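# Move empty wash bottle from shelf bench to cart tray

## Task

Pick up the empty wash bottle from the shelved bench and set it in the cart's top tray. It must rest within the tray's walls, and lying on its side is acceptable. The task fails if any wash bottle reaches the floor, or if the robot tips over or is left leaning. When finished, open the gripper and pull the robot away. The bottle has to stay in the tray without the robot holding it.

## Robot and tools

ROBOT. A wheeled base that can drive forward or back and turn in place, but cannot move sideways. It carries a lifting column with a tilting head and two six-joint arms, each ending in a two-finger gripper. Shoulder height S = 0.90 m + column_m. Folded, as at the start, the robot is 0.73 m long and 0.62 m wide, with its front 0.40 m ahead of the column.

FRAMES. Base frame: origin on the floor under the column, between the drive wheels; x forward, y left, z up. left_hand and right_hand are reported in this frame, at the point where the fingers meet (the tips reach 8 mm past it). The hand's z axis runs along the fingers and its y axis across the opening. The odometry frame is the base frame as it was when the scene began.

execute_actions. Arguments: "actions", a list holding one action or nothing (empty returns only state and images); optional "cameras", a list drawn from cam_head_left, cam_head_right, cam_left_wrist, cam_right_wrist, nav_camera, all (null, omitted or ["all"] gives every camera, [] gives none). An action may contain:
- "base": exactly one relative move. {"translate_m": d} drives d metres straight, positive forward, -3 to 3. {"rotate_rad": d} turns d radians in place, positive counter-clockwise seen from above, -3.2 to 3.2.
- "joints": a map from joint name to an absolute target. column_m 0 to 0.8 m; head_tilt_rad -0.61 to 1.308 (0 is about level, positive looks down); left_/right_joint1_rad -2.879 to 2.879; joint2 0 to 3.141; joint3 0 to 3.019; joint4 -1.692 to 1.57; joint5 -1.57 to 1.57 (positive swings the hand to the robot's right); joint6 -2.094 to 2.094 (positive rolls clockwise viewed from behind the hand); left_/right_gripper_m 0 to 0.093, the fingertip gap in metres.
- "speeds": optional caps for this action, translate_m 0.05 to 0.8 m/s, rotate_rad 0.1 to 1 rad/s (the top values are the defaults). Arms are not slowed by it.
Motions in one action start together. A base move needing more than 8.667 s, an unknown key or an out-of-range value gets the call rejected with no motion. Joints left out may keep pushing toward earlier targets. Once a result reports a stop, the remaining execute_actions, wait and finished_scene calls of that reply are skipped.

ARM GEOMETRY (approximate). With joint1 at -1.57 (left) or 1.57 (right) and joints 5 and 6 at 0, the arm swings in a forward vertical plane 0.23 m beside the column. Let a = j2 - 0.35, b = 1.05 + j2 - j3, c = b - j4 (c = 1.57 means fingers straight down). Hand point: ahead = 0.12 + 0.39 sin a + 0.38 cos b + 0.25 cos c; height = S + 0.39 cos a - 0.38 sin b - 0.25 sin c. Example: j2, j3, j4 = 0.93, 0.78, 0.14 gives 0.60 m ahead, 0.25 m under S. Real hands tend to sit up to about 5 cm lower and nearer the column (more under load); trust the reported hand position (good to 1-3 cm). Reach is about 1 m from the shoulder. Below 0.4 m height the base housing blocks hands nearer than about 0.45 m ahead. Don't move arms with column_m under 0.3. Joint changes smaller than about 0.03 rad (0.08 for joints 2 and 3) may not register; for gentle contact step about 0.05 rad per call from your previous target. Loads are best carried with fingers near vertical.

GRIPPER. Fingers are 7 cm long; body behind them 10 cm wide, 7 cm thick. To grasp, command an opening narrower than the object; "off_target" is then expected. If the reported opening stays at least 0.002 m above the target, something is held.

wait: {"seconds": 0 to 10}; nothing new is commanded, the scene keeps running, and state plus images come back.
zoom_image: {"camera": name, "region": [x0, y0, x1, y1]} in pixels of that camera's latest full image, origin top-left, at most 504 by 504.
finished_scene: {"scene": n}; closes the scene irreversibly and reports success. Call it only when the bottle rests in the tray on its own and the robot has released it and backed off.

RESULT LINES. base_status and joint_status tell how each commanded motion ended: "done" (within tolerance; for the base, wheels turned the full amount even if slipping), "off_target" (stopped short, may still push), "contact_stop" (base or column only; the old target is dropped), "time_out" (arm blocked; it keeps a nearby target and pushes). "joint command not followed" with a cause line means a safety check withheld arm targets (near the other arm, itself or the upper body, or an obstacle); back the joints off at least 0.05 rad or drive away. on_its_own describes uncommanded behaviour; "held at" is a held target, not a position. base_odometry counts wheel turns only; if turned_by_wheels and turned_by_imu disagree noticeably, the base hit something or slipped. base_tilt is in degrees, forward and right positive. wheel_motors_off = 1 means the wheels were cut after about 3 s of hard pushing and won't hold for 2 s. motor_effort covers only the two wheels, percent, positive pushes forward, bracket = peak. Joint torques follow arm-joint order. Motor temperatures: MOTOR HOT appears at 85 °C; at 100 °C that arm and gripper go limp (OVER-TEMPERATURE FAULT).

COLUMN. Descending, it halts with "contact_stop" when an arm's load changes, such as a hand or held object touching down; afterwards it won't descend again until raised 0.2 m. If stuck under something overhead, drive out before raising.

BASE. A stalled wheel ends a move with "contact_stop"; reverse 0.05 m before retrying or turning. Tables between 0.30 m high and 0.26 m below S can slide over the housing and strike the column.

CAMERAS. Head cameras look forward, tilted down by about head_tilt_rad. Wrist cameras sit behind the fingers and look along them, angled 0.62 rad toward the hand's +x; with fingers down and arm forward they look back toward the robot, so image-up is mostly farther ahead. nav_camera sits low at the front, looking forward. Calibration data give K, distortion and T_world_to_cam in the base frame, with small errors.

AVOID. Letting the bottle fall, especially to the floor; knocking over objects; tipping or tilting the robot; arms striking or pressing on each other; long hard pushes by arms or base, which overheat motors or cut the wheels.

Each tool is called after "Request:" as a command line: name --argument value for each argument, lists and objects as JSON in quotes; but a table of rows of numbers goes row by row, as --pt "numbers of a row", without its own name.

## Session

Request:
execute_actions --actions '[]'

Scene clock: 0.00 s.
Joint torques (N m, as the arm reports them, + toward a larger angle): no reading
Motor temperatures (°C, as the motors report them): left_arm=[27 27 29 29 29 29] | right_arm=[30 30 28 27 27 26]
base_odometry: x=+0.000 y=+0.000 heading=+0.000 (m, m, rad; odometry frame)
turned_by_wheels: +0.000 (rad since the last result)
turned_by_imu: +0.000 (rad since the last result)
base_tilt: forward=+0.2 right=+0.3 (deg)
base_status: not commanded
joint_positions: column_m=+0.551 head_tilt_rad=+0.876 left_joint1_rad=-1.552 left_joint2_rad=+0.913 left_joint3_rad=+0.410 left_joint4_rad=-0.938 left_joint5_rad=+0.043 left_joint6_rad=-0.071 left_gripper_m=+0.094 right_joint1_rad=+1.576 right_joint2_rad=+0.874 right_joint3_rad=+0.434 right_joint4_rad=-0.972 right_joint5_rad=+0.056 right_joint6_rad=+0.046 right_gripper_m=+0.095
joint_status: not commanded
wheel_motors_off: 0
motor_effort: left_wheel=+4 right_wheel=+5 (%)
left_hand: x=+0.1433 y=+0.2210 z=+1.2469 quat_wxyz=(+0.443, +0.049, -0.895, -0.001) (m; base frame)
right_hand: x=+0.1590 y=-0.2339 z=+1.2506 quat_wxyz=(+0.429, -0.006, -0.903, +0.034) (m; base frame)
pictures: cam_head_left, cam_head_right, cam_left_wrist, cam_right_wrist, nav_camera
camera_calibration (this result's frames):
cam_head_left: T_world_to_cam=[[0.0754248, -0.996636, -0.0320459, 0.110881], [-0.717452, -0.0319211, -0.695876, 1.10863], [0.692513, 0.0754777, -0.717446, 0.984644], [0, 0, 0, 1]] pos_world=[0.105147, 0.0715782, 1.48145]
cam_head_right: T_world_to_cam=[[0.0738589, -0.996422, -0.0410897, -0.00103909], [-0.728342, -0.0257514, -0.68473, 1.08763], [0.681221, 0.0805007, -0.727638, 1.00327], [0, 0, 0, 1]] pos_world=[0.108798, -0.053791, 1.4747]
cam_left_wrist: T_world_to_cam=[[0.0863509, -0.995564, -0.0373596, 0.253571], [-0.0347915, -0.0404903, 0.998574, -1.22699], [-0.995657, -0.0849279, -0.0381336, 0.332235], [0, 0, 0, 1]] pos_world=[0.266207, 0.230981, 1.24738]
cam_right_wrist: T_world_to_cam=[[0.0135266, -0.997384, 0.071002, -0.325273], [-0.0576181, 0.070113, 0.995874, -1.21995], [-0.998247, -0.0175618, -0.056519, 0.352496], [0, 0, 0, 1]] pos_world=[0.285987, -0.232698, 1.25794]
Images, in order (width x height): cam_head_left 672x504, cam_head_right 672x504, cam_left_wrist 672x504, cam_right_wrist 672x504, nav_camera 672x504.

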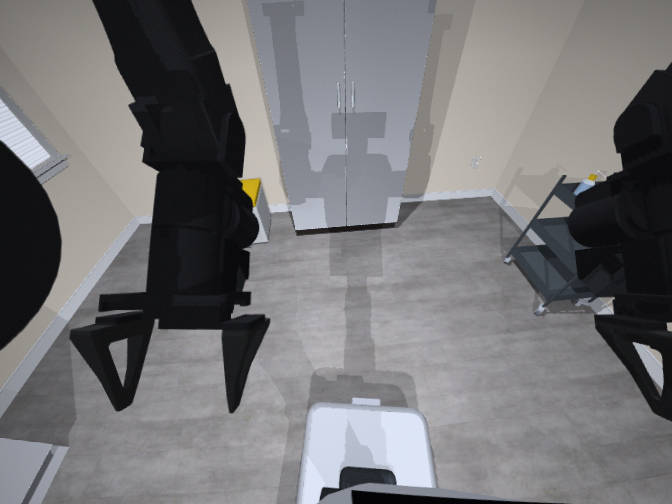

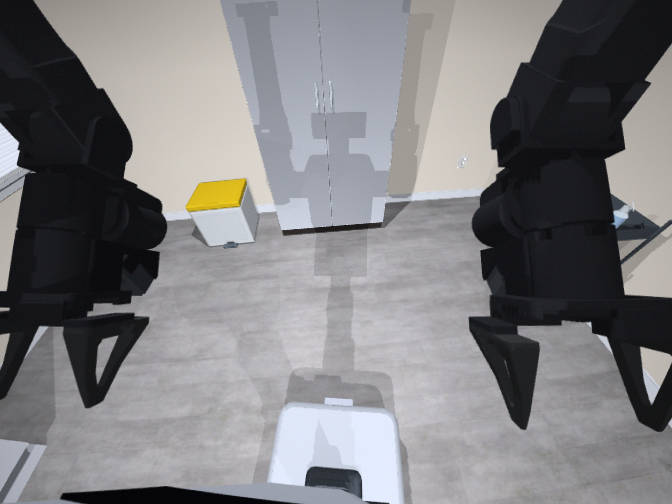

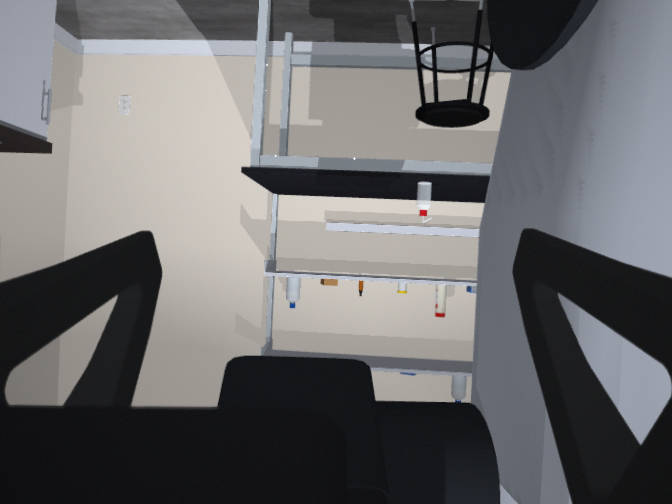

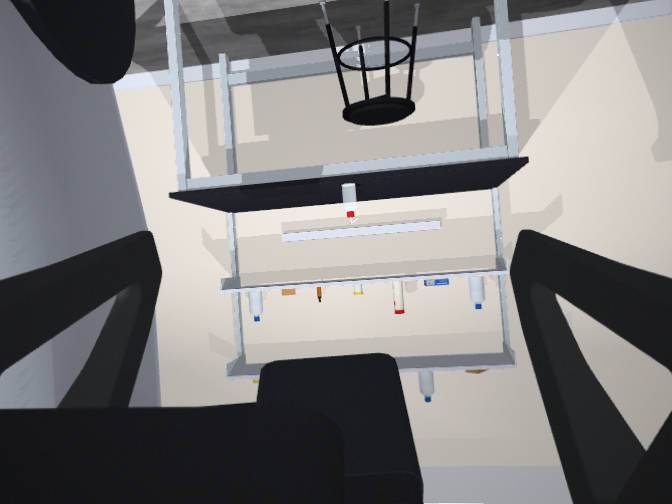

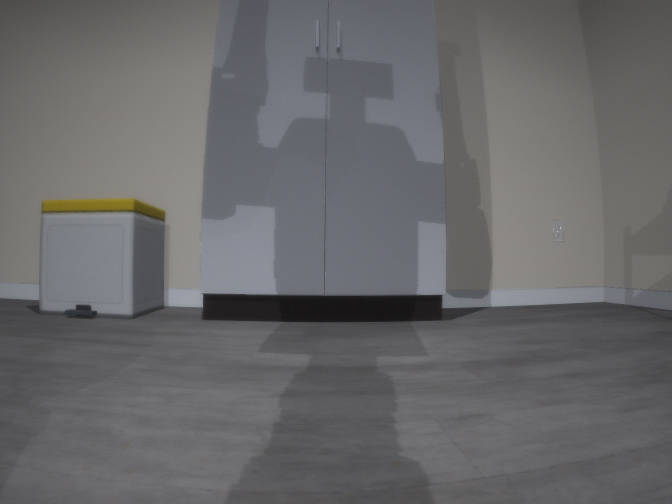

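Request:
execute_actions --actions '[{"base":{"rotate_rad":-2.88},"joints":{"head_tilt_rad":0.6,"column_m":0.3,"right_joint1_rad":1.57,"right_joint2_rad":1.15,"right_joint3_rad":0.95,"right_joint4_rad":0.97,"right_joint5_rad":0,"right_joint6_rad":0}}]' --cameras '["cam_head_left"]'

Request:
execute_actions --actions '[{"base":{"translate_m":0.85}}]' --cameras '["cam_head_left","cam_head_right","cam_right_wrist"]'

Scene clock: 8.20 s.
Joint torques (N m, as the arm reports them, + toward a larger angle): left_arm=[-1.3  -7.9  -1.3  -1.43  0.03 -0.01] | right_arm=[ -0.88 -15.36   3.36   2.76   0.03  -0.19]
Motor temperatures (°C, as the motors report them): left_arm=[27 27 29 29 29 29] | right_arm=[30 31 28 27 27 26]
base_odometry: x=+0.000 y=+0.000 heading=-2.879 (m, m, rad; odometry frame)
turned_by_wheels: -2.879 (rad since the last result)
turned_by_imu: -2.868 (rad since the last result)
base_tilt: forward=+0.1 right=+0.3 (deg)
base_status: done
joint_positions: column_m=+0.300 head_tilt_rad=+0.618 left_joint1_rad=-1.552 left_joint2_rad=+0.913 left_joint3_rad=+0.410 left_joint4_rad=-0.938 left_joint5_rad=+0.043 left_joint6_rad=-0.071 left_gripper_m=+0.094 right_joint1_rad=+1.575 right_joint2_rad=+1.151 right_joint3_rad=+0.958 right_joint4_rad=+0.949 right_joint5_rad=+0.001 right_joint6_rad=+0.012 right_gripper_m=+0.095
joint_status: all done
wheel_motors_off: 0
motor_effort: left_wheel=+3(59) right_wheel=-4(51) (%)
left_hand: x=+0.1433 y=+0.2210 z=+0.9956 quat_wxyz=(+0.443, +0.049, -0.895, -0.001) (m; base frame)
right_hand: x=+0.7610 y=-0.2235 z=+1.0370 quat_wxyz=(-0.597, -0.005, -0.802, -0.005) (m; base frame)
pictures: cam_head_left
camera_calibration (this result's frames):
cam_head_left: T_world_to_cam=[[0.0811122, -0.996636, -0.0116895, 0.076363], [-0.515613, -0.0319211, -0.856227, 1.12984], [0.852973, 0.0754777, -0.516468, 0.537824], [0, 0, 0, 1]] pos_world=[0.117618, 0.0715782, 1.24606]
Images, in order (width x height): cam_head_left 672x504.

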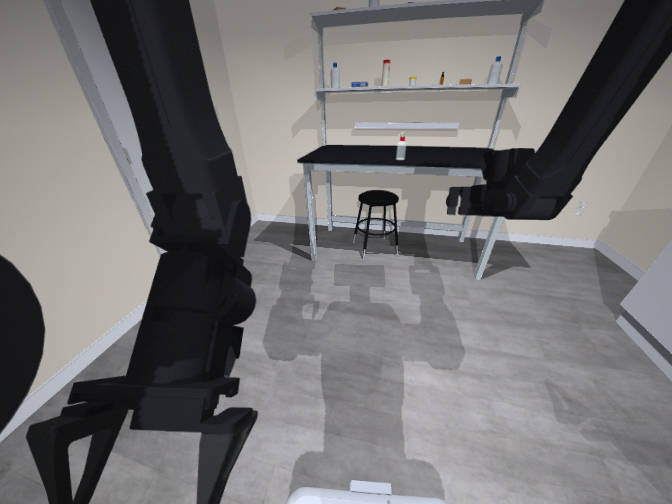

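Scene clock: 11.43 s.
Joint torques (N m, as the arm reports them, + toward a larger angle): left_arm=[-1.19 -8.04 -1.52 -1.36  0.02 -0.02] | right_arm=[ -0.79 -15.22   3.55   2.8    0.08  -0.22]
Motor temperatures (°C, as the motors report them): left_arm=[27 27 29 29 29 29] | right_arm=[30 31 28 27 27 26]
base_odometry: x=-0.821 y=-0.221 heading=-2.879 (m, m, rad; odometry frame)
turned_by_wheels: +0.000 (rad since the last result)
turned_by_imu: -0.002 (rad since the last result)
base_tilt: forward=+0.0 right=+0.3 (deg)
base_status: done
joint_positions: column_m=+0.300 head_tilt_rad=+0.617 left_joint1_rad=-1.552 left_joint2_rad=+0.913 left_joint3_rad=+0.413 left_joint4_rad=-0.938 left_joint5_rad=+0.043 left_joint6_rad=-0.071 left_gripper_m=+0.094 right_joint1_rad=+1.575 right_joint2_rad=+1.151 right_joint3_rad=+0.955 right_joint4_rad=+0.949 right_joint5_rad=+0.001 right_joint6_rad=+0.012 right_gripper_m=+0.095
joint_status: not commanded
wheel_motors_off: 0
motor_effort: left_wheel=+1(59) right_wheel=+2(56) (%)
left_hand: x=+0.1447 y=+0.2210 z=+0.9951 quat_wxyz=(+0.442, +0.049, -0.896, -0.001) (m; base frame)
right_hand: x=+0.7597 y=-0.2235 z=+1.0359 quat_wxyz=(-0.596, -0.005, -0.803, -0.005) (m; base frame)
pictures: cam_head_left, cam_head_right, cam_right_wrist
camera_calibration (this result's frames):
cam_head_left: T_world_to_cam=[[0.0811197, -0.996636, -0.0116378, 0.0762962], [-0.515068, -0.0319211, -0.856555, 1.13024], [0.853302, 0.0754777, -0.515925, 0.537109], [0, 0, 0, 1]] pos_world=[0.117644, 0.0715782, 1.24611]
cam_head_right: T_world_to_cam=[[0.0819247, -0.996422, -0.0207808, -0.0378882], [-0.528452, -0.0257514, -0.848573, 1.11623], [0.845001, 0.0805007, -0.528671, 0.556305], [0, 0, 0, 1]] pos_world=[0.122902, -0.053791, 1.24052]
cam_right_wrist: T_world_to_cam=[[-0.00405285, -0.999766, -0.0212593, -0.199345], [-0.796041, 0.0160925, -0.605028, 1.23499], [0.605229, 0.0144712, -0.79592, 0.49513], [0, 0, 0, 1]] pos_world=[0.682628, -0.226338, 1.13705]
Images, in order (width x height): cam_head_left 672x504, cam_head_right 672x504, cam_right_wrist 672x504.

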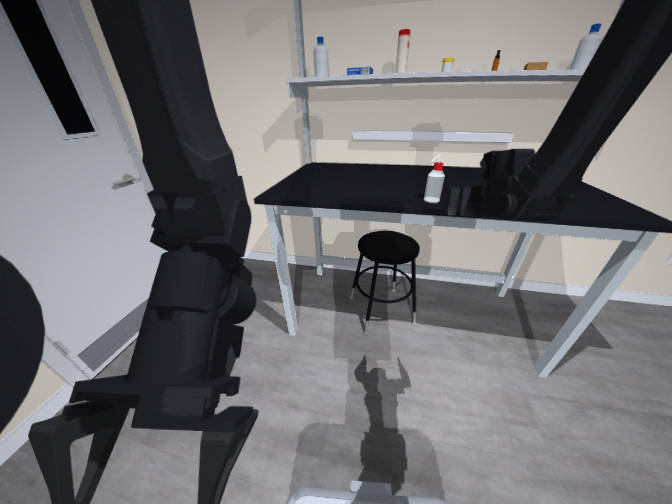

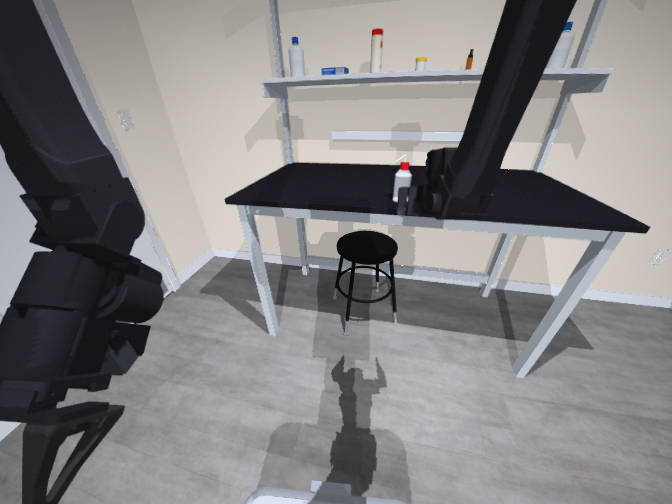

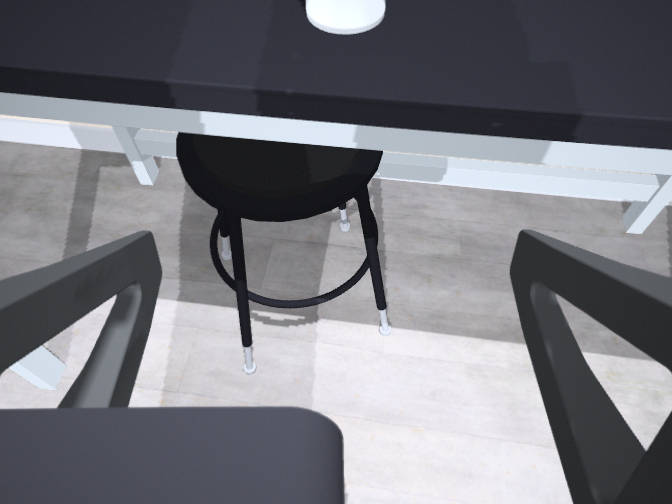

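Request:
execute_actions --actions '[{"base":{"translate_m":0.19},"speeds":{"translate_m":0.3}}]' --cameras '["cam_head_left","cam_right_wrist"]'

Scene clock: 16.13 s.
Joint torques (N m, as the arm reports them, + toward a larger angle): left_arm=[-1.32 -8.22 -1.32 -1.38  0.02 -0.01] | right_arm=[ -0.23 -14.83   3.6    2.83   0.08  -0.19]
Motor temperatures (°C, as the motors report them): left_arm=[27 28 29 29 29 29] | right_arm=[30 32 28 27 27 26]
base_odometry: x=-1.005 y=-0.270 heading=-2.880 (m, m, rad; odometry frame)
turned_by_wheels: +0.000 (rad since the last result)
turned_by_imu: +0.001 (rad since the last result)
base_tilt: forward=+0.0 right=+0.3 (deg)
base_status: done
joint_positions: column_m=+0.300 head_tilt_rad=+0.617 left_joint1_rad=-1.552 left_joint2_rad=+0.913 left_joint3_rad=+0.411 left_joint4_rad=-0.938 left_joint5_rad=+0.043 left_joint6_rad=-0.071 left_gripper_m=+0.094 right_joint1_rad=+1.575 right_joint2_rad=+1.151 right_joint3_rad=+0.953 right_joint4_rad=+0.949 right_joint5_rad=+0.001 right_joint6_rad=+0.012 right_gripper_m=+0.095
joint_status: not commanded
wheel_motors_off: 0
motor_effort: left_wheel=-1(32) right_wheel=+0(33) (%)
left_hand: x=+0.1441 y=+0.2210 z=+0.9953 quat_wxyz=(+0.442, +0.049, -0.896, -0.001) (m; base frame)
right_hand: x=+0.7587 y=-0.2235 z=+1.0351 quat_wxyz=(-0.595, -0.005, -0.804, -0.005) (m; base frame)
pictures: cam_head_left, cam_right_wrist
camera_calibration (this result's frames):
cam_head_left: T_world_to_cam=[[0.0811215, -0.996636, -0.011625, 0.0762796], [-0.514933, -0.0319211, -0.856636, 1.13034], [0.853384, 0.0754777, -0.51579, 0.536932], [0, 0, 0, 1]] pos_world=[0.11765, 0.0715782, 1.24612]
cam_right_wrist: T_world_to_cam=[[-0.00409275, -0.999766, -0.0212449, -0.19935], [-0.797424, 0.0160825, -0.603205, 1.23286], [0.603405, 0.0144725, -0.797303, 0.497894], [0, 0, 0, 1]] pos_world=[0.681868, -0.226337, 1.13641]
Images, in order (width x height): cam_head_left 672x504, cam_right_wrist 672x504.

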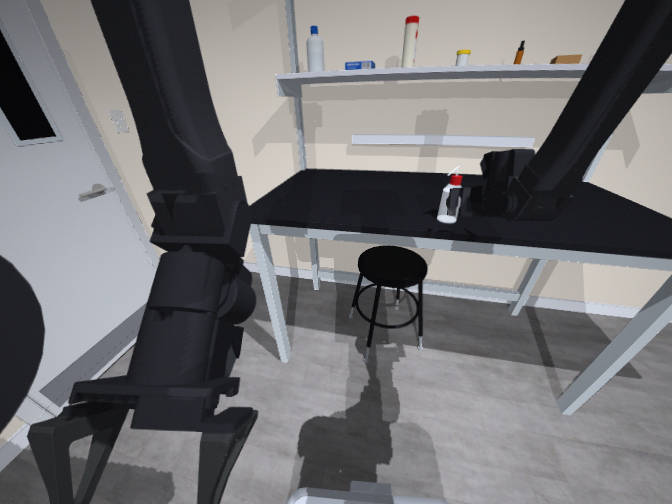

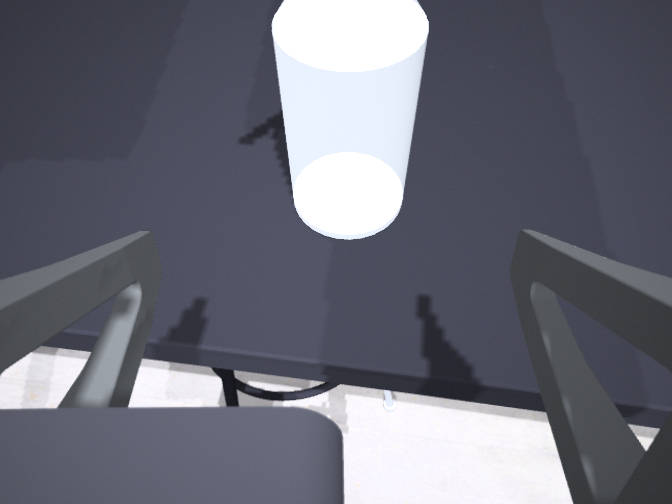

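Request:
execute_actions --actions '[{"base":{"translate_m":0.12},"speeds":{"translate_m":0.1},"joints":{"column_m":0.255}}]' --cameras '["cam_head_left","cam_right_wrist"]'

Scene clock: 20.97 s.
Joint torques (N m, as the arm reports them, + toward a larger angle): left_arm=[-1.28 -7.58 -1.52 -1.41  0.03 -0.02] | right_arm=[ -0.56 -15.26   3.49   2.81   0.09  -0.22]
Motor temperatures (°C, as the motors report them): left_arm=[27 28 29 29 29 29] | right_arm=[30 32 28 28 27 26]
base_odometry: x=-1.120 y=-0.301 heading=-2.880 (m, m, rad; odometry frame)
turned_by_wheels: +0.000 (rad since the last result)
turned_by_imu: +0.001 (rad since the last result)
base_tilt: forward=+0.2 right=+0.2 (deg)
base_status: done
joint_positions: column_m=+0.255 head_tilt_rad=+0.617 left_joint1_rad=-1.552 left_joint2_rad=+0.913 left_joint3_rad=+0.410 left_joint4_rad=-0.938 left_joint5_rad=+0.043 left_joint6_rad=-0.071 left_gripper_m=+0.094 right_joint1_rad=+1.575 right_joint2_rad=+1.151 right_joint3_rad=+0.952 right_joint4_rad=+0.949 right_joint5_rad=+0.001 right_joint6_rad=+0.012 right_gripper_m=+0.095
joint_status: all done
wheel_motors_off: 0
motor_effort: left_wheel=+1(32) right_wheel=+1(32) (%)
left_hand: x=+0.1433 y=+0.2210 z=+0.9506 quat_wxyz=(+0.443, +0.049, -0.895, -0.001) (m; base frame)
right_hand: x=+0.7584 y=-0.2235 z=+0.9898 quat_wxyz=(-0.595, -0.005, -0.804, -0.005) (m; base frame)
pictures: cam_head_left, cam_right_wrist
camera_calibration (this result's frames):
cam_head_left: T_world_to_cam=[[0.0811216, -0.996636, -0.0116241, 0.0757554], [-0.514923, -0.0319211, -0.856642, 1.0918], [0.85339, 0.0754777, -0.51578, 0.513712], [0, 0, 0, 1]] pos_world=[0.117651, 0.0715782, 1.20112]
cam_right_wrist: T_world_to_cam=[[-0.00410604, -0.999766, -0.0212401, -0.200308], [-0.797884, 0.0160791, -0.602596, 1.20504], [0.602797, 0.0144729, -0.797764, 0.46292], [0, 0, 0, 1]] pos_world=[0.681614, -0.226336, 1.0912]
Images, in order (width x height): cam_head_left 672x504, cam_right_wrist 672x504.

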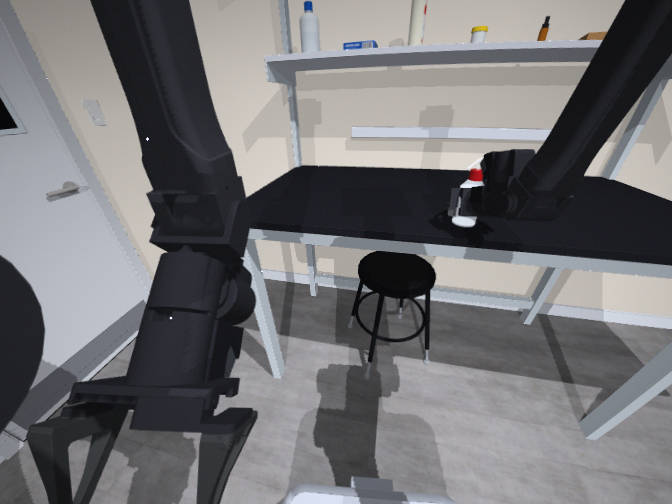

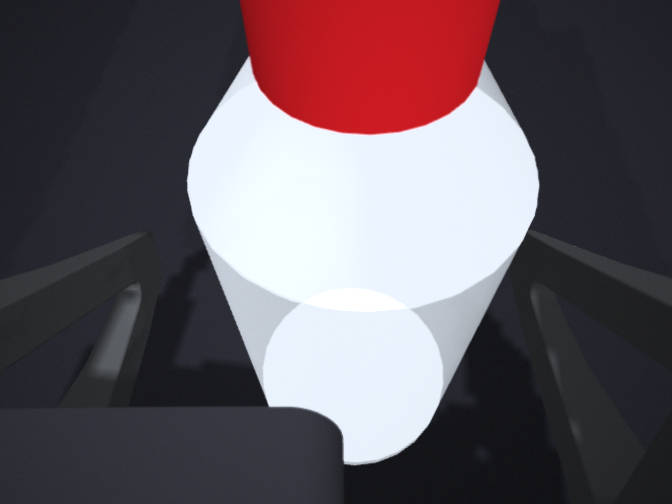

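Request:
execute_actions --actions '[{"base":{"translate_m":0.012},"speeds":{"translate_m":0.1}}]' --cameras '[]'

Request:
execute_actions --actions '[{"joints":{"right_gripper_m":0.04}}]' --cameras '["cam_right_wrist"]'

Request:
execute_actions --actions '[{"joints":{"column_m":0.3}}]' --cameras '["cam_right_wrist"]'

Scene clock: 24.90 s.
Joint torques (N m, as the arm reports them, + toward a larger angle): left_arm=[-1.3  -8.28 -1.23 -1.39  0.02 -0.01] | right_arm=[ -0.12 -15.     3.93   2.64   0.06  -0.24]
Motor temperatures (°C, as the motors report them): left_arm=[27 28 29 29 29 29] | right_arm=[30 32 28 28 27 26]
base_odometry: x=-1.132 y=-0.304 heading=-2.880 (m, m, rad; odometry frame)
turned_by_wheels: +0.000 (rad since the last result)
turned_by_imu: +0.001 (rad since the last result)
base_tilt: forward=+0.1 right=+0.3 (deg)
base_status: done
joint_positions: column_m=+0.255 head_tilt_rad=+0.617 left_joint1_rad=-1.552 left_joint2_rad=+0.913 left_joint3_rad=+0.411 left_joint4_rad=-0.938 left_joint5_rad=+0.043 left_joint6_rad=-0.071 left_gripper_m=+0.094 right_joint1_rad=+1.575 right_joint2_rad=+1.151 right_joint3_rad=+0.952 right_joint4_rad=+0.949 right_joint5_rad=+0.001 right_joint6_rad=+0.012 right_gripper_m=+0.095
joint_status: not commanded
wheel_motors_off: 0
motor_effort: left_wheel=-1(30) right_wheel=+0(35) (%)
left_hand: x=+0.1437 y=+0.2210 z=+0.9505 quat_wxyz=(+0.442, +0.049, -0.895, -0.001) (m; base frame)
right_hand: x=+0.7580 y=-0.2235 z=+0.9895 quat_wxyz=(-0.594, -0.005, -0.804, -0.005) (m; base frame)
pictures: none
No camera images: the call's "cameras" was empty. Leave "cameras" out to get every camera's image.

Scene clock: 25.50 s.
Joint torques (N m, as the arm reports them, + toward a larger angle): left_arm=[-1.21 -7.95 -1.36 -1.4   0.02 -0.01] | right_arm=[ -0.32 -15.82   3.65   2.62   0.07  -0.22]
Motor temperatures (°C, as the motors report them): left_arm=[27 28 29 29 29 29] | right_arm=[30 32 28 28 27 26]
base_odometry: x=-1.132 y=-0.304 heading=-2.880 (m, m, rad; odometry frame)
turned_by_wheels: +0.000 (rad since the last result)
turned_by_imu: +0.000 (rad since the last result)
base_tilt: forward=+0.2 right=+0.3 (deg)
base_status: not commanded
joint_positions: column_m=+0.255 head_tilt_rad=+0.617 left_joint1_rad=-1.552 left_joint2_rad=+0.913 left_joint3_rad=+0.411 left_joint4_rad=-0.938 left_joint5_rad=+0.043 left_joint6_rad=-0.071 left_gripper_m=+0.094 right_joint1_rad=+1.575 right_joint2_rad=+1.151 right_joint3_rad=+0.952 right_joint4_rad=+0.949 right_joint5_rad=+0.000 right_joint6_rad=+0.012 right_gripper_m=+0.054
joint_status: right_gripper_m off_target (ended at +0.054, target +0.040)
wheel_motors_off: 0
motor_effort: left_wheel=+2(2) right_wheel=+1(1) (%)
left_hand: x=+0.1437 y=+0.2210 z=+0.9505 quat_wxyz=(+0.442, +0.049, -0.895, -0.001) (m; base frame)
right_hand: x=+0.7580 y=-0.2234 z=+0.9895 quat_wxyz=(-0.594, -0.005, -0.804, -0.005) (m; base frame)
pictures: cam_right_wrist
camera_calibration (this result's frames):
cam_right_wrist: T_world_to_cam=[[-0.00364275, -0.999773, -0.0209827, -0.200856], [-0.79835, 0.0155431, -0.601993, 1.20425], [0.602182, 0.0145586, -0.798226, 0.463844], [0, 0, 0, 1]] pos_world=[0.681361, -0.226282, 1.09099]
Images, in order (width x height): cam_right_wrist 672x504.

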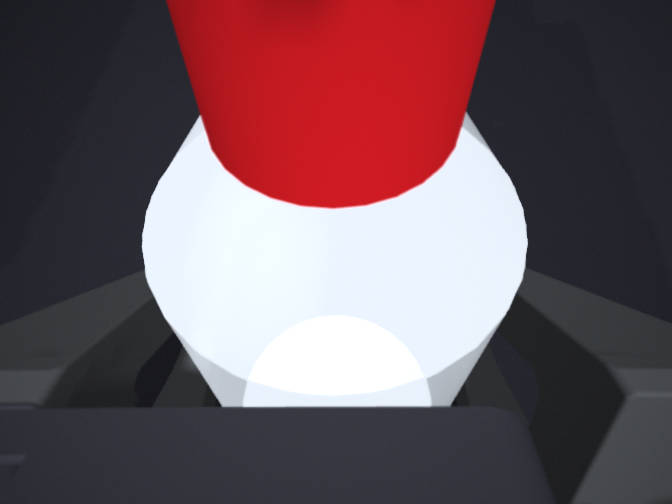

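Scene clock: 26.67 s.
Joint torques (N m, as the arm reports them, + toward a larger angle): left_arm=[-1.38 -7.96 -1.41 -1.42  0.02 -0.01] | right_arm=[ -0.65 -15.67   3.71   2.78   0.08  -0.17]
Motor temperatures (°C, as the motors report them): left_arm=[27 28 29 29 29 29] | right_arm=[30 32 28 28 27 26]
base_odometry: x=-1.132 y=-0.304 heading=-2.880 (m, m, rad; odometry frame)
turned_by_wheels: +0.000 (rad since the last result)
turned_by_imu: +0.000 (rad since the last result)
base_tilt: forward=+0.2 right=+0.3 (deg)
base_status: not commanded
joint_positions: column_m=+0.300 head_tilt_rad=+0.617 left_joint1_rad=-1.552 left_joint2_rad=+0.913 left_joint3_rad=+0.411 left_joint4_rad=-0.938 left_joint5_rad=+0.043 left_joint6_rad=-0.071 left_gripper_m=+0.094 right_joint1_rad=+1.575 right_joint2_rad=+1.151 right_joint3_rad=+0.952 right_joint4_rad=+0.949 right_joint5_rad=+0.000 right_joint6_rad=+0.012 right_gripper_m=+0.054
joint_status: all done
wheel_motors_off: 0
motor_effort: left_wheel=-1(0) right_wheel=+1(1) (%)
left_hand: x=+0.1437 y=+0.2210 z=+0.9953 quat_wxyz=(+0.442, +0.049, -0.895, -0.001) (m; base frame)
right_hand: x=+0.7580 y=-0.2234 z=+1.0344 quat_wxyz=(-0.594, -0.005, -0.804, -0.005) (m; base frame)
pictures: cam_right_wrist
camera_calibration (this result's frames):
cam_right_wrist: T_world_to_cam=[[-0.00364275, -0.999773, -0.0209827, -0.199915], [-0.79835, 0.0155431, -0.601993, 1.23127], [0.602182, 0.0145586, -0.798226, 0.499671], [0, 0, 0, 1]] pos_world=[0.681361, -0.226282, 1.13587]
Images, in order (width x height): cam_right_wrist 672x504.

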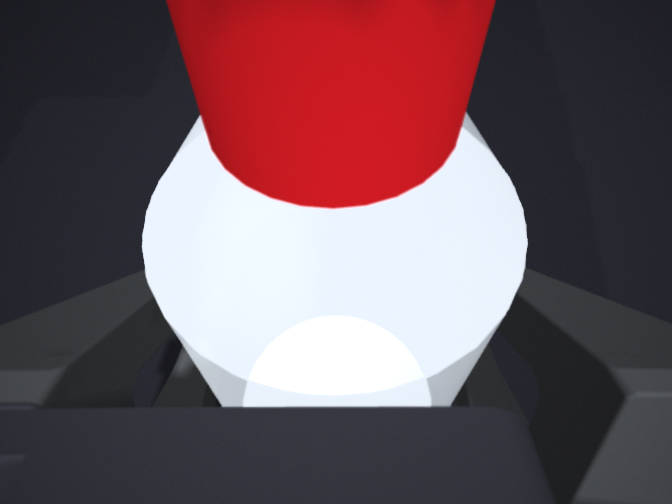

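Request:
execute_actions --actions '[{"base":{"translate_m":-0.5},"joints":{"column_m":0.4}}]' --cameras '[]'

Request:
execute_actions --actions '[{"base":{"rotate_rad":2.76}}]' --cameras '["cam_head_left"]'

Request:
execute_actions --actions '[{"base":{"translate_m":1.55}}]' --cameras '[]'

Request:
execute_actions --actions '[{"base":{"rotate_rad":-0.65},"joints":{"head_tilt_rad":0.75}}]' --cameras '["cam_head_left","cam_head_right"]'

Scene clock: 32.43 s.
Joint torques (N m, as the arm reports them, + toward a larger angle): left_arm=[-1.28 -7.73 -1.1  -1.41  0.02 -0.01] | right_arm=[ -1.06 -14.8    4.06   2.68   0.07  -0.24]
Motor temperatures (°C, as the motors report them): left_arm=[27 28 29 29 29 29] | right_arm=[30 32 28 28 27 26]
base_odometry: x=-0.649 y=-0.175 heading=-2.881 (m, m, rad; odometry frame)
turned_by_wheels: -0.001 (rad since the last result)
turned_by_imu: +0.002 (rad since the last result)
base_tilt: forward=+0.1 right=+0.2 (deg)
base_status: done
joint_positions: column_m=+0.400 head_tilt_rad=+0.617 left_joint1_rad=-1.552 left_joint2_rad=+0.913 left_joint3_rad=+0.408 left_joint4_rad=-0.938 left_joint5_rad=+0.043 left_joint6_rad=-0.071 left_gripper_m=+0.094 right_joint1_rad=+1.575 right_joint2_rad=+1.151 right_joint3_rad=+0.949 right_joint4_rad=+0.949 right_joint5_rad=+0.000 right_joint6_rad=+0.012 right_gripper_m=+0.054
joint_status: all done
wheel_motors_off: 0
motor_effort: left_wheel=-1(50) right_wheel=+1(64) (%)
left_hand: x=+0.1421 y=+0.2210 z=+1.0959 quat_wxyz=(+0.444, +0.049, -0.895, -0.002) (m; base frame)
right_hand: x=+0.7569 y=-0.2234 z=+1.1334 quat_wxyz=(-0.593, -0.005, -0.805, -0.005) (m; base frame)
pictures: none
No camera images: the call's "cameras" was empty. Leave "cameras" out to get every camera's image.

Scene clock: 36.70 s.
Joint torques (N m, as the arm reports them, + toward a larger angle): left_arm=[-1.33 -7.87 -1.14 -1.42  0.02 -0.01] | right_arm=[ -0.9  -15.35   3.94   2.59   0.07  -0.19]
Motor temperatures (°C, as the motors report them): left_arm=[27 28 29 29 29 29] | right_arm=[30 33 28 28 27 26]
base_odometry: x=-0.649 y=-0.175 heading=-0.123 (m, m, rad; odometry frame)
turned_by_wheels: +2.759 (rad since the last result)
turned_by_imu: +2.754 (rad since the last result)
base_tilt: forward=+0.1 right=+0.3 (deg)
base_status: done
joint_positions: column_m=+0.400 head_tilt_rad=+0.617 left_joint1_rad=-1.552 left_joint2_rad=+0.913 left_joint3_rad=+0.408 left_joint4_rad=-0.938 left_joint5_rad=+0.043 left_joint6_rad=-0.071 left_gripper_m=+0.094 right_joint1_rad=+1.574 right_joint2_rad=+1.151 right_joint3_rad=+0.949 right_joint4_rad=+0.949 right_joint5_rad=+0.000 right_joint6_rad=+0.012 right_gripper_m=+0.054
joint_status: not commanded
wheel_motors_off: 0
motor_effort: left_wheel=-5(42) right_wheel=+5(63) (%)
left_hand: x=+0.1421 y=+0.2210 z=+1.0959 quat_wxyz=(+0.444, +0.049, -0.895, -0.002) (m; base frame)
right_hand: x=+0.7569 y=-0.2238 z=+1.1334 quat_wxyz=(-0.593, -0.005, -0.805, -0.005) (m; base frame)
pictures: cam_head_left
camera_calibration (this result's frames):
cam_head_left: T_world_to_cam=[[0.0811225, -0.996636, -0.0116183, 0.0774313], [-0.514861, -0.0319211, -0.856679, 1.21595], [0.853427, 0.0754777, -0.515719, 0.588347], [0, 0, 0, 1]] pos_world=[0.117653, 0.0715782, 1.346]
Images, in order (width x height): cam_head_left 672x504.

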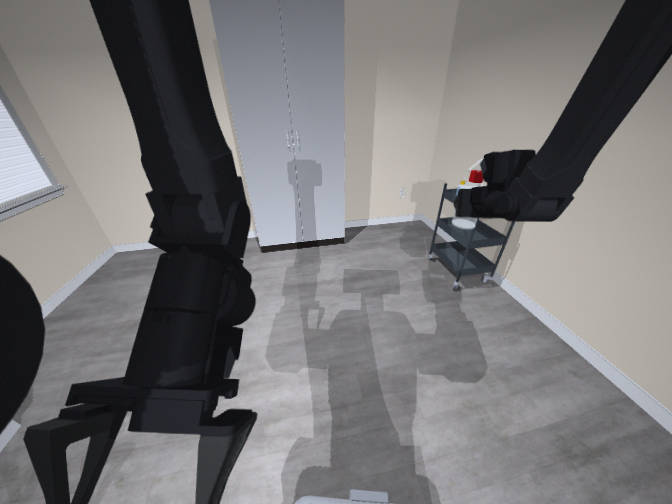

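Scene clock: 40.93 s.
Joint torques (N m, as the arm reports them, + toward a larger angle): left_arm=[-1.34 -7.98 -1.35 -1.41  0.02 -0.02] | right_arm=[ -0.62 -15.29   3.86   2.74   0.05  -0.17]
Motor temperatures (°C, as the motors report them): left_arm=[27 28 29 29 29 29] | right_arm=[30 33 29 28 27 26]
base_odometry: x=+0.889 y=-0.363 heading=-0.121 (m, m, rad; odometry frame)
turned_by_wheels: +0.001 (rad since the last result)
turned_by_imu: -0.002 (rad since the last result)
base_tilt: forward=+0.1 right=+0.3 (deg)
base_status: done
joint_positions: column_m=+0.400 head_tilt_rad=+0.617 left_joint1_rad=-1.552 left_joint2_rad=+0.913 left_joint3_rad=+0.410 left_joint4_rad=-0.938 left_joint5_rad=+0.043 left_joint6_rad=-0.071 left_gripper_m=+0.094 right_joint1_rad=+1.574 right_joint2_rad=+1.151 right_joint3_rad=+0.949 right_joint4_rad=+0.949 right_joint5_rad=+0.000 right_joint6_rad=+0.012 right_gripper_m=+0.054
joint_status: not commanded
wheel_motors_off: 0
motor_effort: left_wheel=+1(57) right_wheel=-3(60) (%)
left_hand: x=+0.1435 y=+0.2210 z=+1.0954 quat_wxyz=(+0.443, +0.049, -0.895, -0.001) (m; base frame)
right_hand: x=+0.7569 y=-0.2238 z=+1.1334 quat_wxyz=(-0.593, -0.005, -0.805, -0.005) (m; base frame)
pictures: none
No camera images: the call's "cameras" was empty. Leave "cameras" out to get every camera's image.

Scene clock: 43.07 s.
Joint torques (N m, as the arm reports them, + toward a larger angle): left_arm=[-1.34 -7.92 -1.34 -1.39  0.03 -0.02] | right_arm=[ -0.77 -15.43   3.83   2.92   0.07  -0.2 ]
Motor temperatures (°C, as the motors report them): left_arm=[27 28 29 29 29 29] | right_arm=[30 33 29 28 27 26]
base_odometry: x=+0.890 y=-0.363 heading=-0.770 (m, m, rad; odometry frame)
turned_by_wheels: -0.649 (rad since the last result)
turned_by_imu: -0.645 (rad since the last result)
base_tilt: forward=+0.0 right=+0.3 (deg)
base_status: done
joint_positions: column_m=+0.400 head_tilt_rad=+0.752 left_joint1_rad=-1.552 left_joint2_rad=+0.913 left_joint3_rad=+0.410 left_joint4_rad=-0.938 left_joint5_rad=+0.043 left_joint6_rad=-0.071 left_gripper_m=+0.094 right_joint1_rad=+1.574 right_joint2_rad=+1.151 right_joint3_rad=+0.949 right_joint4_rad=+0.949 right_joint5_rad=+0.000 right_joint6_rad=+0.012 right_gripper_m=+0.054
joint_status: all done
wheel_motors_off: 0
motor_effort: left_wheel=+4(46) right_wheel=-5(63) (%)
left_hand: x=+0.1435 y=+0.2210 z=+1.0954 quat_wxyz=(+0.443, +0.049, -0.895, -0.001) (m; base frame)
right_hand: x=+0.7569 y=-0.2241 z=+1.1334 quat_wxyz=(-0.593, -0.005, -0.805, -0.005) (m; base frame)
pictures: cam_head_left, cam_head_right
camera_calibration (this result's frames):
cam_head_left: T_world_to_cam=[[0.0788094, -0.996636, -0.0224703, 0.092587], [-0.625868, -0.0319211, -0.779276, 1.11423], [0.775937, 0.0754777, -0.626278, 0.745448], [0, 0, 0, 1]] pos_world=[0.111642, 0.0715782, 1.33723]
cam_head_right: T_world_to_cam=[[0.0783742, -0.996422, -0.0316384, -0.0205875], [-0.638053, -0.0257514, -0.769561, 1.09697], [0.765993, 0.0805007, -0.637788, 0.764286], [0, 0, 0, 1]] pos_world=[0.116099, -0.053791, 1.33098]
Images, in order (width x height): cam_head_left 672x504, cam_head_right 672x504.

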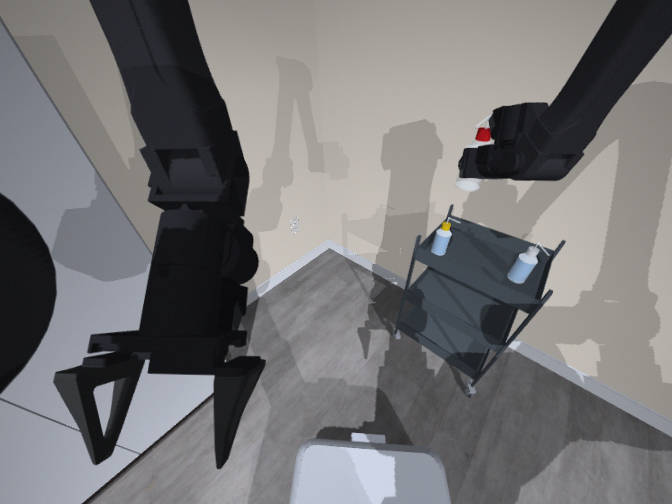

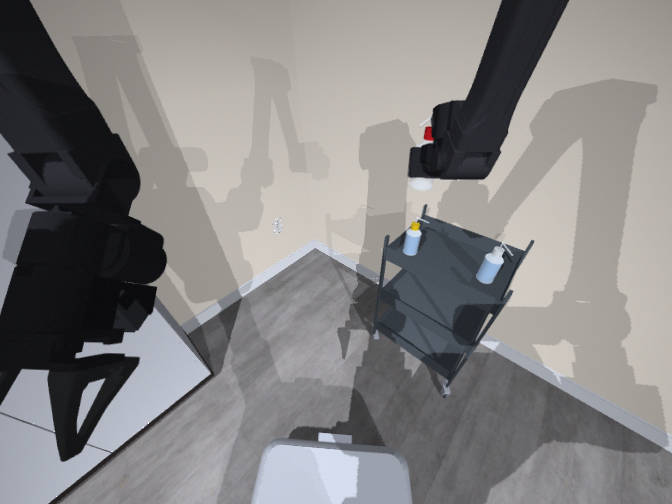

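Request:
execute_actions --actions '[{"base":{"rotate_rad":-0.19},"joints":{"column_m":0.34}}]' --cameras '[]'

Request:
execute_actions --actions '[{"base":{"translate_m":0.16},"speeds":{"translate_m":0.3}}]' --cameras '["cam_head_left","cam_head_right"]'

Scene clock: 49.13 s.
Joint torques (N m, as the arm reports them, + toward a larger angle): left_arm=[-1.26 -7.95 -1.38 -1.39  0.02 -0.01] | right_arm=[  0.48 -15.44   3.88   2.79   0.08  -0.19]
Motor temperatures (°C, as the motors report them): left_arm=[27 28 29 29 29 29] | right_arm=[30 33 29 28 27 26]
base_odometry: x=+0.890 y=-0.363 heading=-0.959 (m, m, rad; odometry frame)
turned_by_wheels: -0.189 (rad since the last result)
turned_by_imu: -0.187 (rad since the last result)
base_tilt: forward=+0.1 right=+0.3 (deg)
base_status: done
joint_positions: column_m=+0.340 head_tilt_rad=+0.752 left_joint1_rad=-1.552 left_joint2_rad=+0.913 left_joint3_rad=+0.410 left_joint4_rad=-0.938 left_joint5_rad=+0.043 left_joint6_rad=-0.071 left_gripper_m=+0.094 right_joint1_rad=+1.573 right_joint2_rad=+1.151 right_joint3_rad=+0.949 right_joint4_rad=+0.949 right_joint5_rad=+0.000 right_joint6_rad=+0.012 right_gripper_m=+0.054
joint_status: all done
wheel_motors_off: 0
motor_effort: left_wheel=+4(34) right_wheel=-7(33) (%)
left_hand: x=+0.1435 y=+0.2210 z=+1.0355 quat_wxyz=(+0.443, +0.049, -0.895, -0.001) (m; base frame)
right_hand: x=+0.7569 y=-0.2245 z=+1.0736 quat_wxyz=(-0.593, -0.005, -0.805, -0.004) (m; base frame)
pictures: none
No camera images: the call's "cameras" was empty. Leave "cameras" out to get every camera's image.

Scene clock: 50.97 s.
Joint torques (N m, as the arm reports them, + toward a larger angle): left_arm=[-1.27 -8.15 -1.53 -1.39  0.02 -0.01] | right_arm=[ -0.18 -15.42   3.78   2.84   0.11  -0.23]
Motor temperatures (°C, as the motors report them): left_arm=[27 28 29 29 29 29] | right_arm=[30 33 29 28 27 26]
base_odometry: x=+0.981 y=-0.495 heading=-0.961 (m, m, rad; odometry frame)
turned_by_wheels: -0.001 (rad since the last result)
turned_by_imu: -0.002 (rad since the last result)
base_tilt: forward=+0.1 right=+0.2 (deg)
base_status: done
joint_positions: column_m=+0.340 head_tilt_rad=+0.753 left_joint1_rad=-1.552 left_joint2_rad=+0.913 left_joint3_rad=+0.412 left_joint4_rad=-0.938 left_joint5_rad=+0.043 left_joint6_rad=-0.071 left_gripper_m=+0.094 right_joint1_rad=+1.573 right_joint2_rad=+1.151 right_joint3_rad=+0.949 right_joint4_rad=+0.949 right_joint5_rad=+0.000 right_joint6_rad=+0.012 right_gripper_m=+0.054
joint_status: not commanded
wheel_motors_off: 0
motor_effort: left_wheel=+0(59) right_wheel=+0(59) (%)
left_hand: x=+0.1443 y=+0.2210 z=+1.0353 quat_wxyz=(+0.442, +0.049, -0.896, -0.001) (m; base frame)
right_hand: x=+0.7570 y=-0.2245 z=+1.0737 quat_wxyz=(-0.593, -0.005, -0.805, -0.004) (m; base frame)
pictures: cam_head_left, cam_head_right
camera_calibration (this result's frames):
cam_head_left: T_world_to_cam=[[0.0787934, -0.996636, -0.0225263, 0.0913169], [-0.626421, -0.0319211, -0.778831, 1.06702], [0.775492, 0.0754777, -0.62683, 0.708711], [0, 0, 0, 1]] pos_world=[0.111607, 0.0715782, 1.27732]
cam_head_right: T_world_to_cam=[[0.0783517, -0.996422, -0.031694, -0.0224065], [-0.6386, -0.0257514, -0.769108, 1.05033], [0.76554, 0.0805007, -0.638333, 0.726851], [0, 0, 0, 1]] pos_world=[0.11606, -0.053791, 1.27108]
Images, in order (width x height): cam_head_left 672x504, cam_head_right 672x504.

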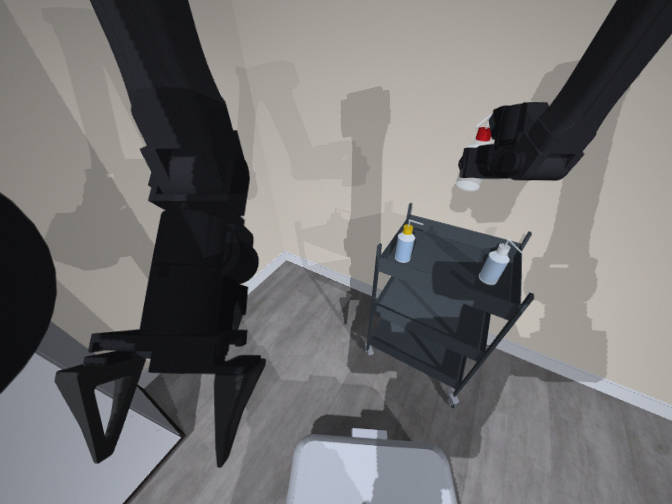

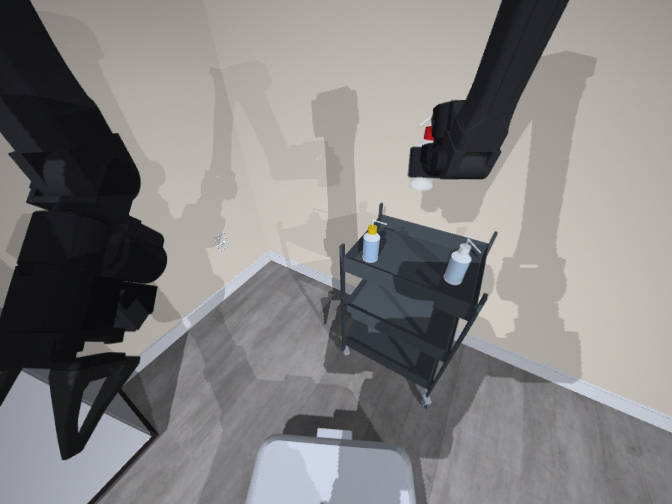

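Request:
execute_actions --actions '[{"joints":{"column_m":0.16}}]' --cameras '["cam_head_left","cam_right_wrist"]'

Request:
zoom_image --camera "cam_head_left" --region '[340,90,600,270]'

Scene clock: 56.77 s.
Joint torques (N m, as the arm reports them, + toward a larger angle): left_arm=[-1.28 -7.96 -1.49 -1.38  0.02 -0.02] | right_arm=[ -0.22 -15.61   3.82   2.54   0.07  -0.26]
Motor temperatures (°C, as the motors report them): left_arm=[27 28 29 29 29 29] | right_arm=[30 33 29 28 27 26]
base_odometry: x=+0.981 y=-0.495 heading=-0.961 (m, m, rad; odometry frame)
turned_by_wheels: +0.000 (rad since the last result)
turned_by_imu: +0.002 (rad since the last result)
base_tilt: forward=+0.1 right=+0.3 (deg)
base_status: not commanded
joint_positions: column_m=+0.160 head_tilt_rad=+0.753 left_joint1_rad=-1.552 left_joint2_rad=+0.913 left_joint3_rad=+0.412 left_joint4_rad=-0.938 left_joint5_rad=+0.043 left_joint6_rad=-0.071 left_gripper_m=+0.094 right_joint1_rad=+1.573 right_joint2_rad=+1.151 right_joint3_rad=+0.949 right_joint4_rad=+0.949 right_joint5_rad=+0.000 right_joint6_rad=+0.012 right_gripper_m=+0.054
joint_status: all done
wheel_motors_off: 0
motor_effort: left_wheel=-1(2) right_wheel=+2(2) (%)
left_hand: x=+0.1443 y=+0.2210 z=+0.8553 quat_wxyz=(+0.442, +0.049, -0.896, -0.001) (m; base frame)
right_hand: x=+0.7570 y=-0.2245 z=+0.8937 quat_wxyz=(-0.593, -0.005, -0.805, -0.004) (m; base frame)
pictures: cam_head_left, cam_right_wrist
camera_calibration (this result's frames):
cam_head_left: T_world_to_cam=[[0.0787934, -0.996636, -0.0225263, 0.0872622], [-0.626421, -0.0319211, -0.778831, 0.926828], [0.775492, 0.0754777, -0.62683, 0.595882], [0, 0, 0, 1]] pos_world=[0.111607, 0.0715782, 1.09732]
cam_right_wrist: T_world_to_cam=[[-0.0048262, -0.999808, -0.0189875, -0.204873], [-0.799708, 0.0152587, -0.600195, 1.14515], [0.600369, 0.0122878, -0.799629, 0.390101], [0, 0, 0, 1]] pos_world=[0.680596, -0.227101, 0.995361]
Images, in order (width x height): cam_head_left 672x504, cam_right_wrist 672x504.

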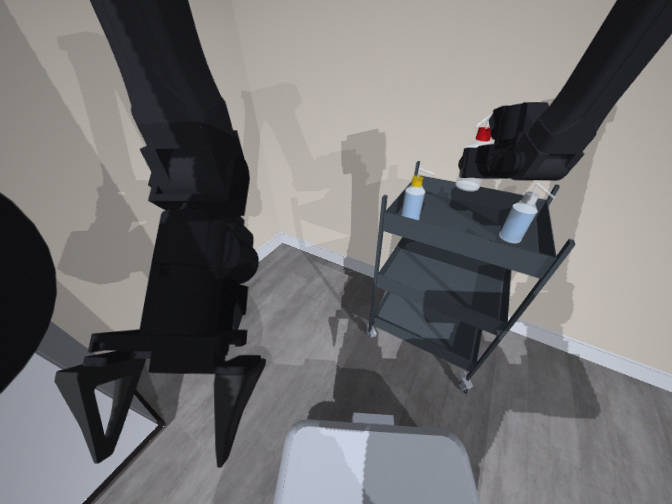

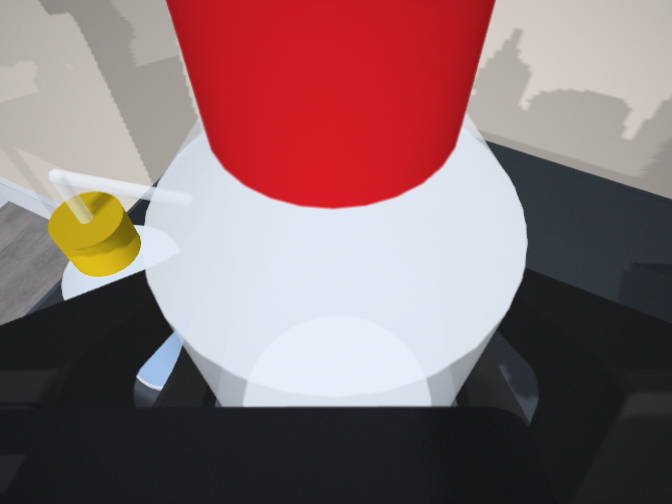

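Region (340, 90, 600, 270) of cam_head_left's 672x504 image, scaled by 1.938, with more detail than that image has; it fills the top 349 rows of this view, and the rest is white.

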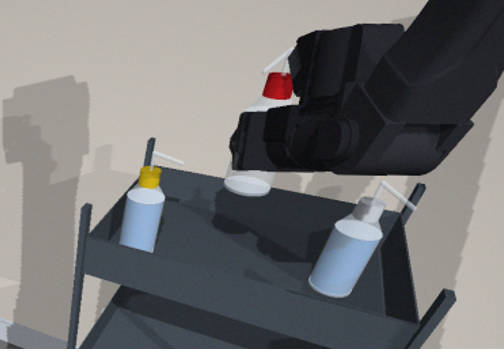

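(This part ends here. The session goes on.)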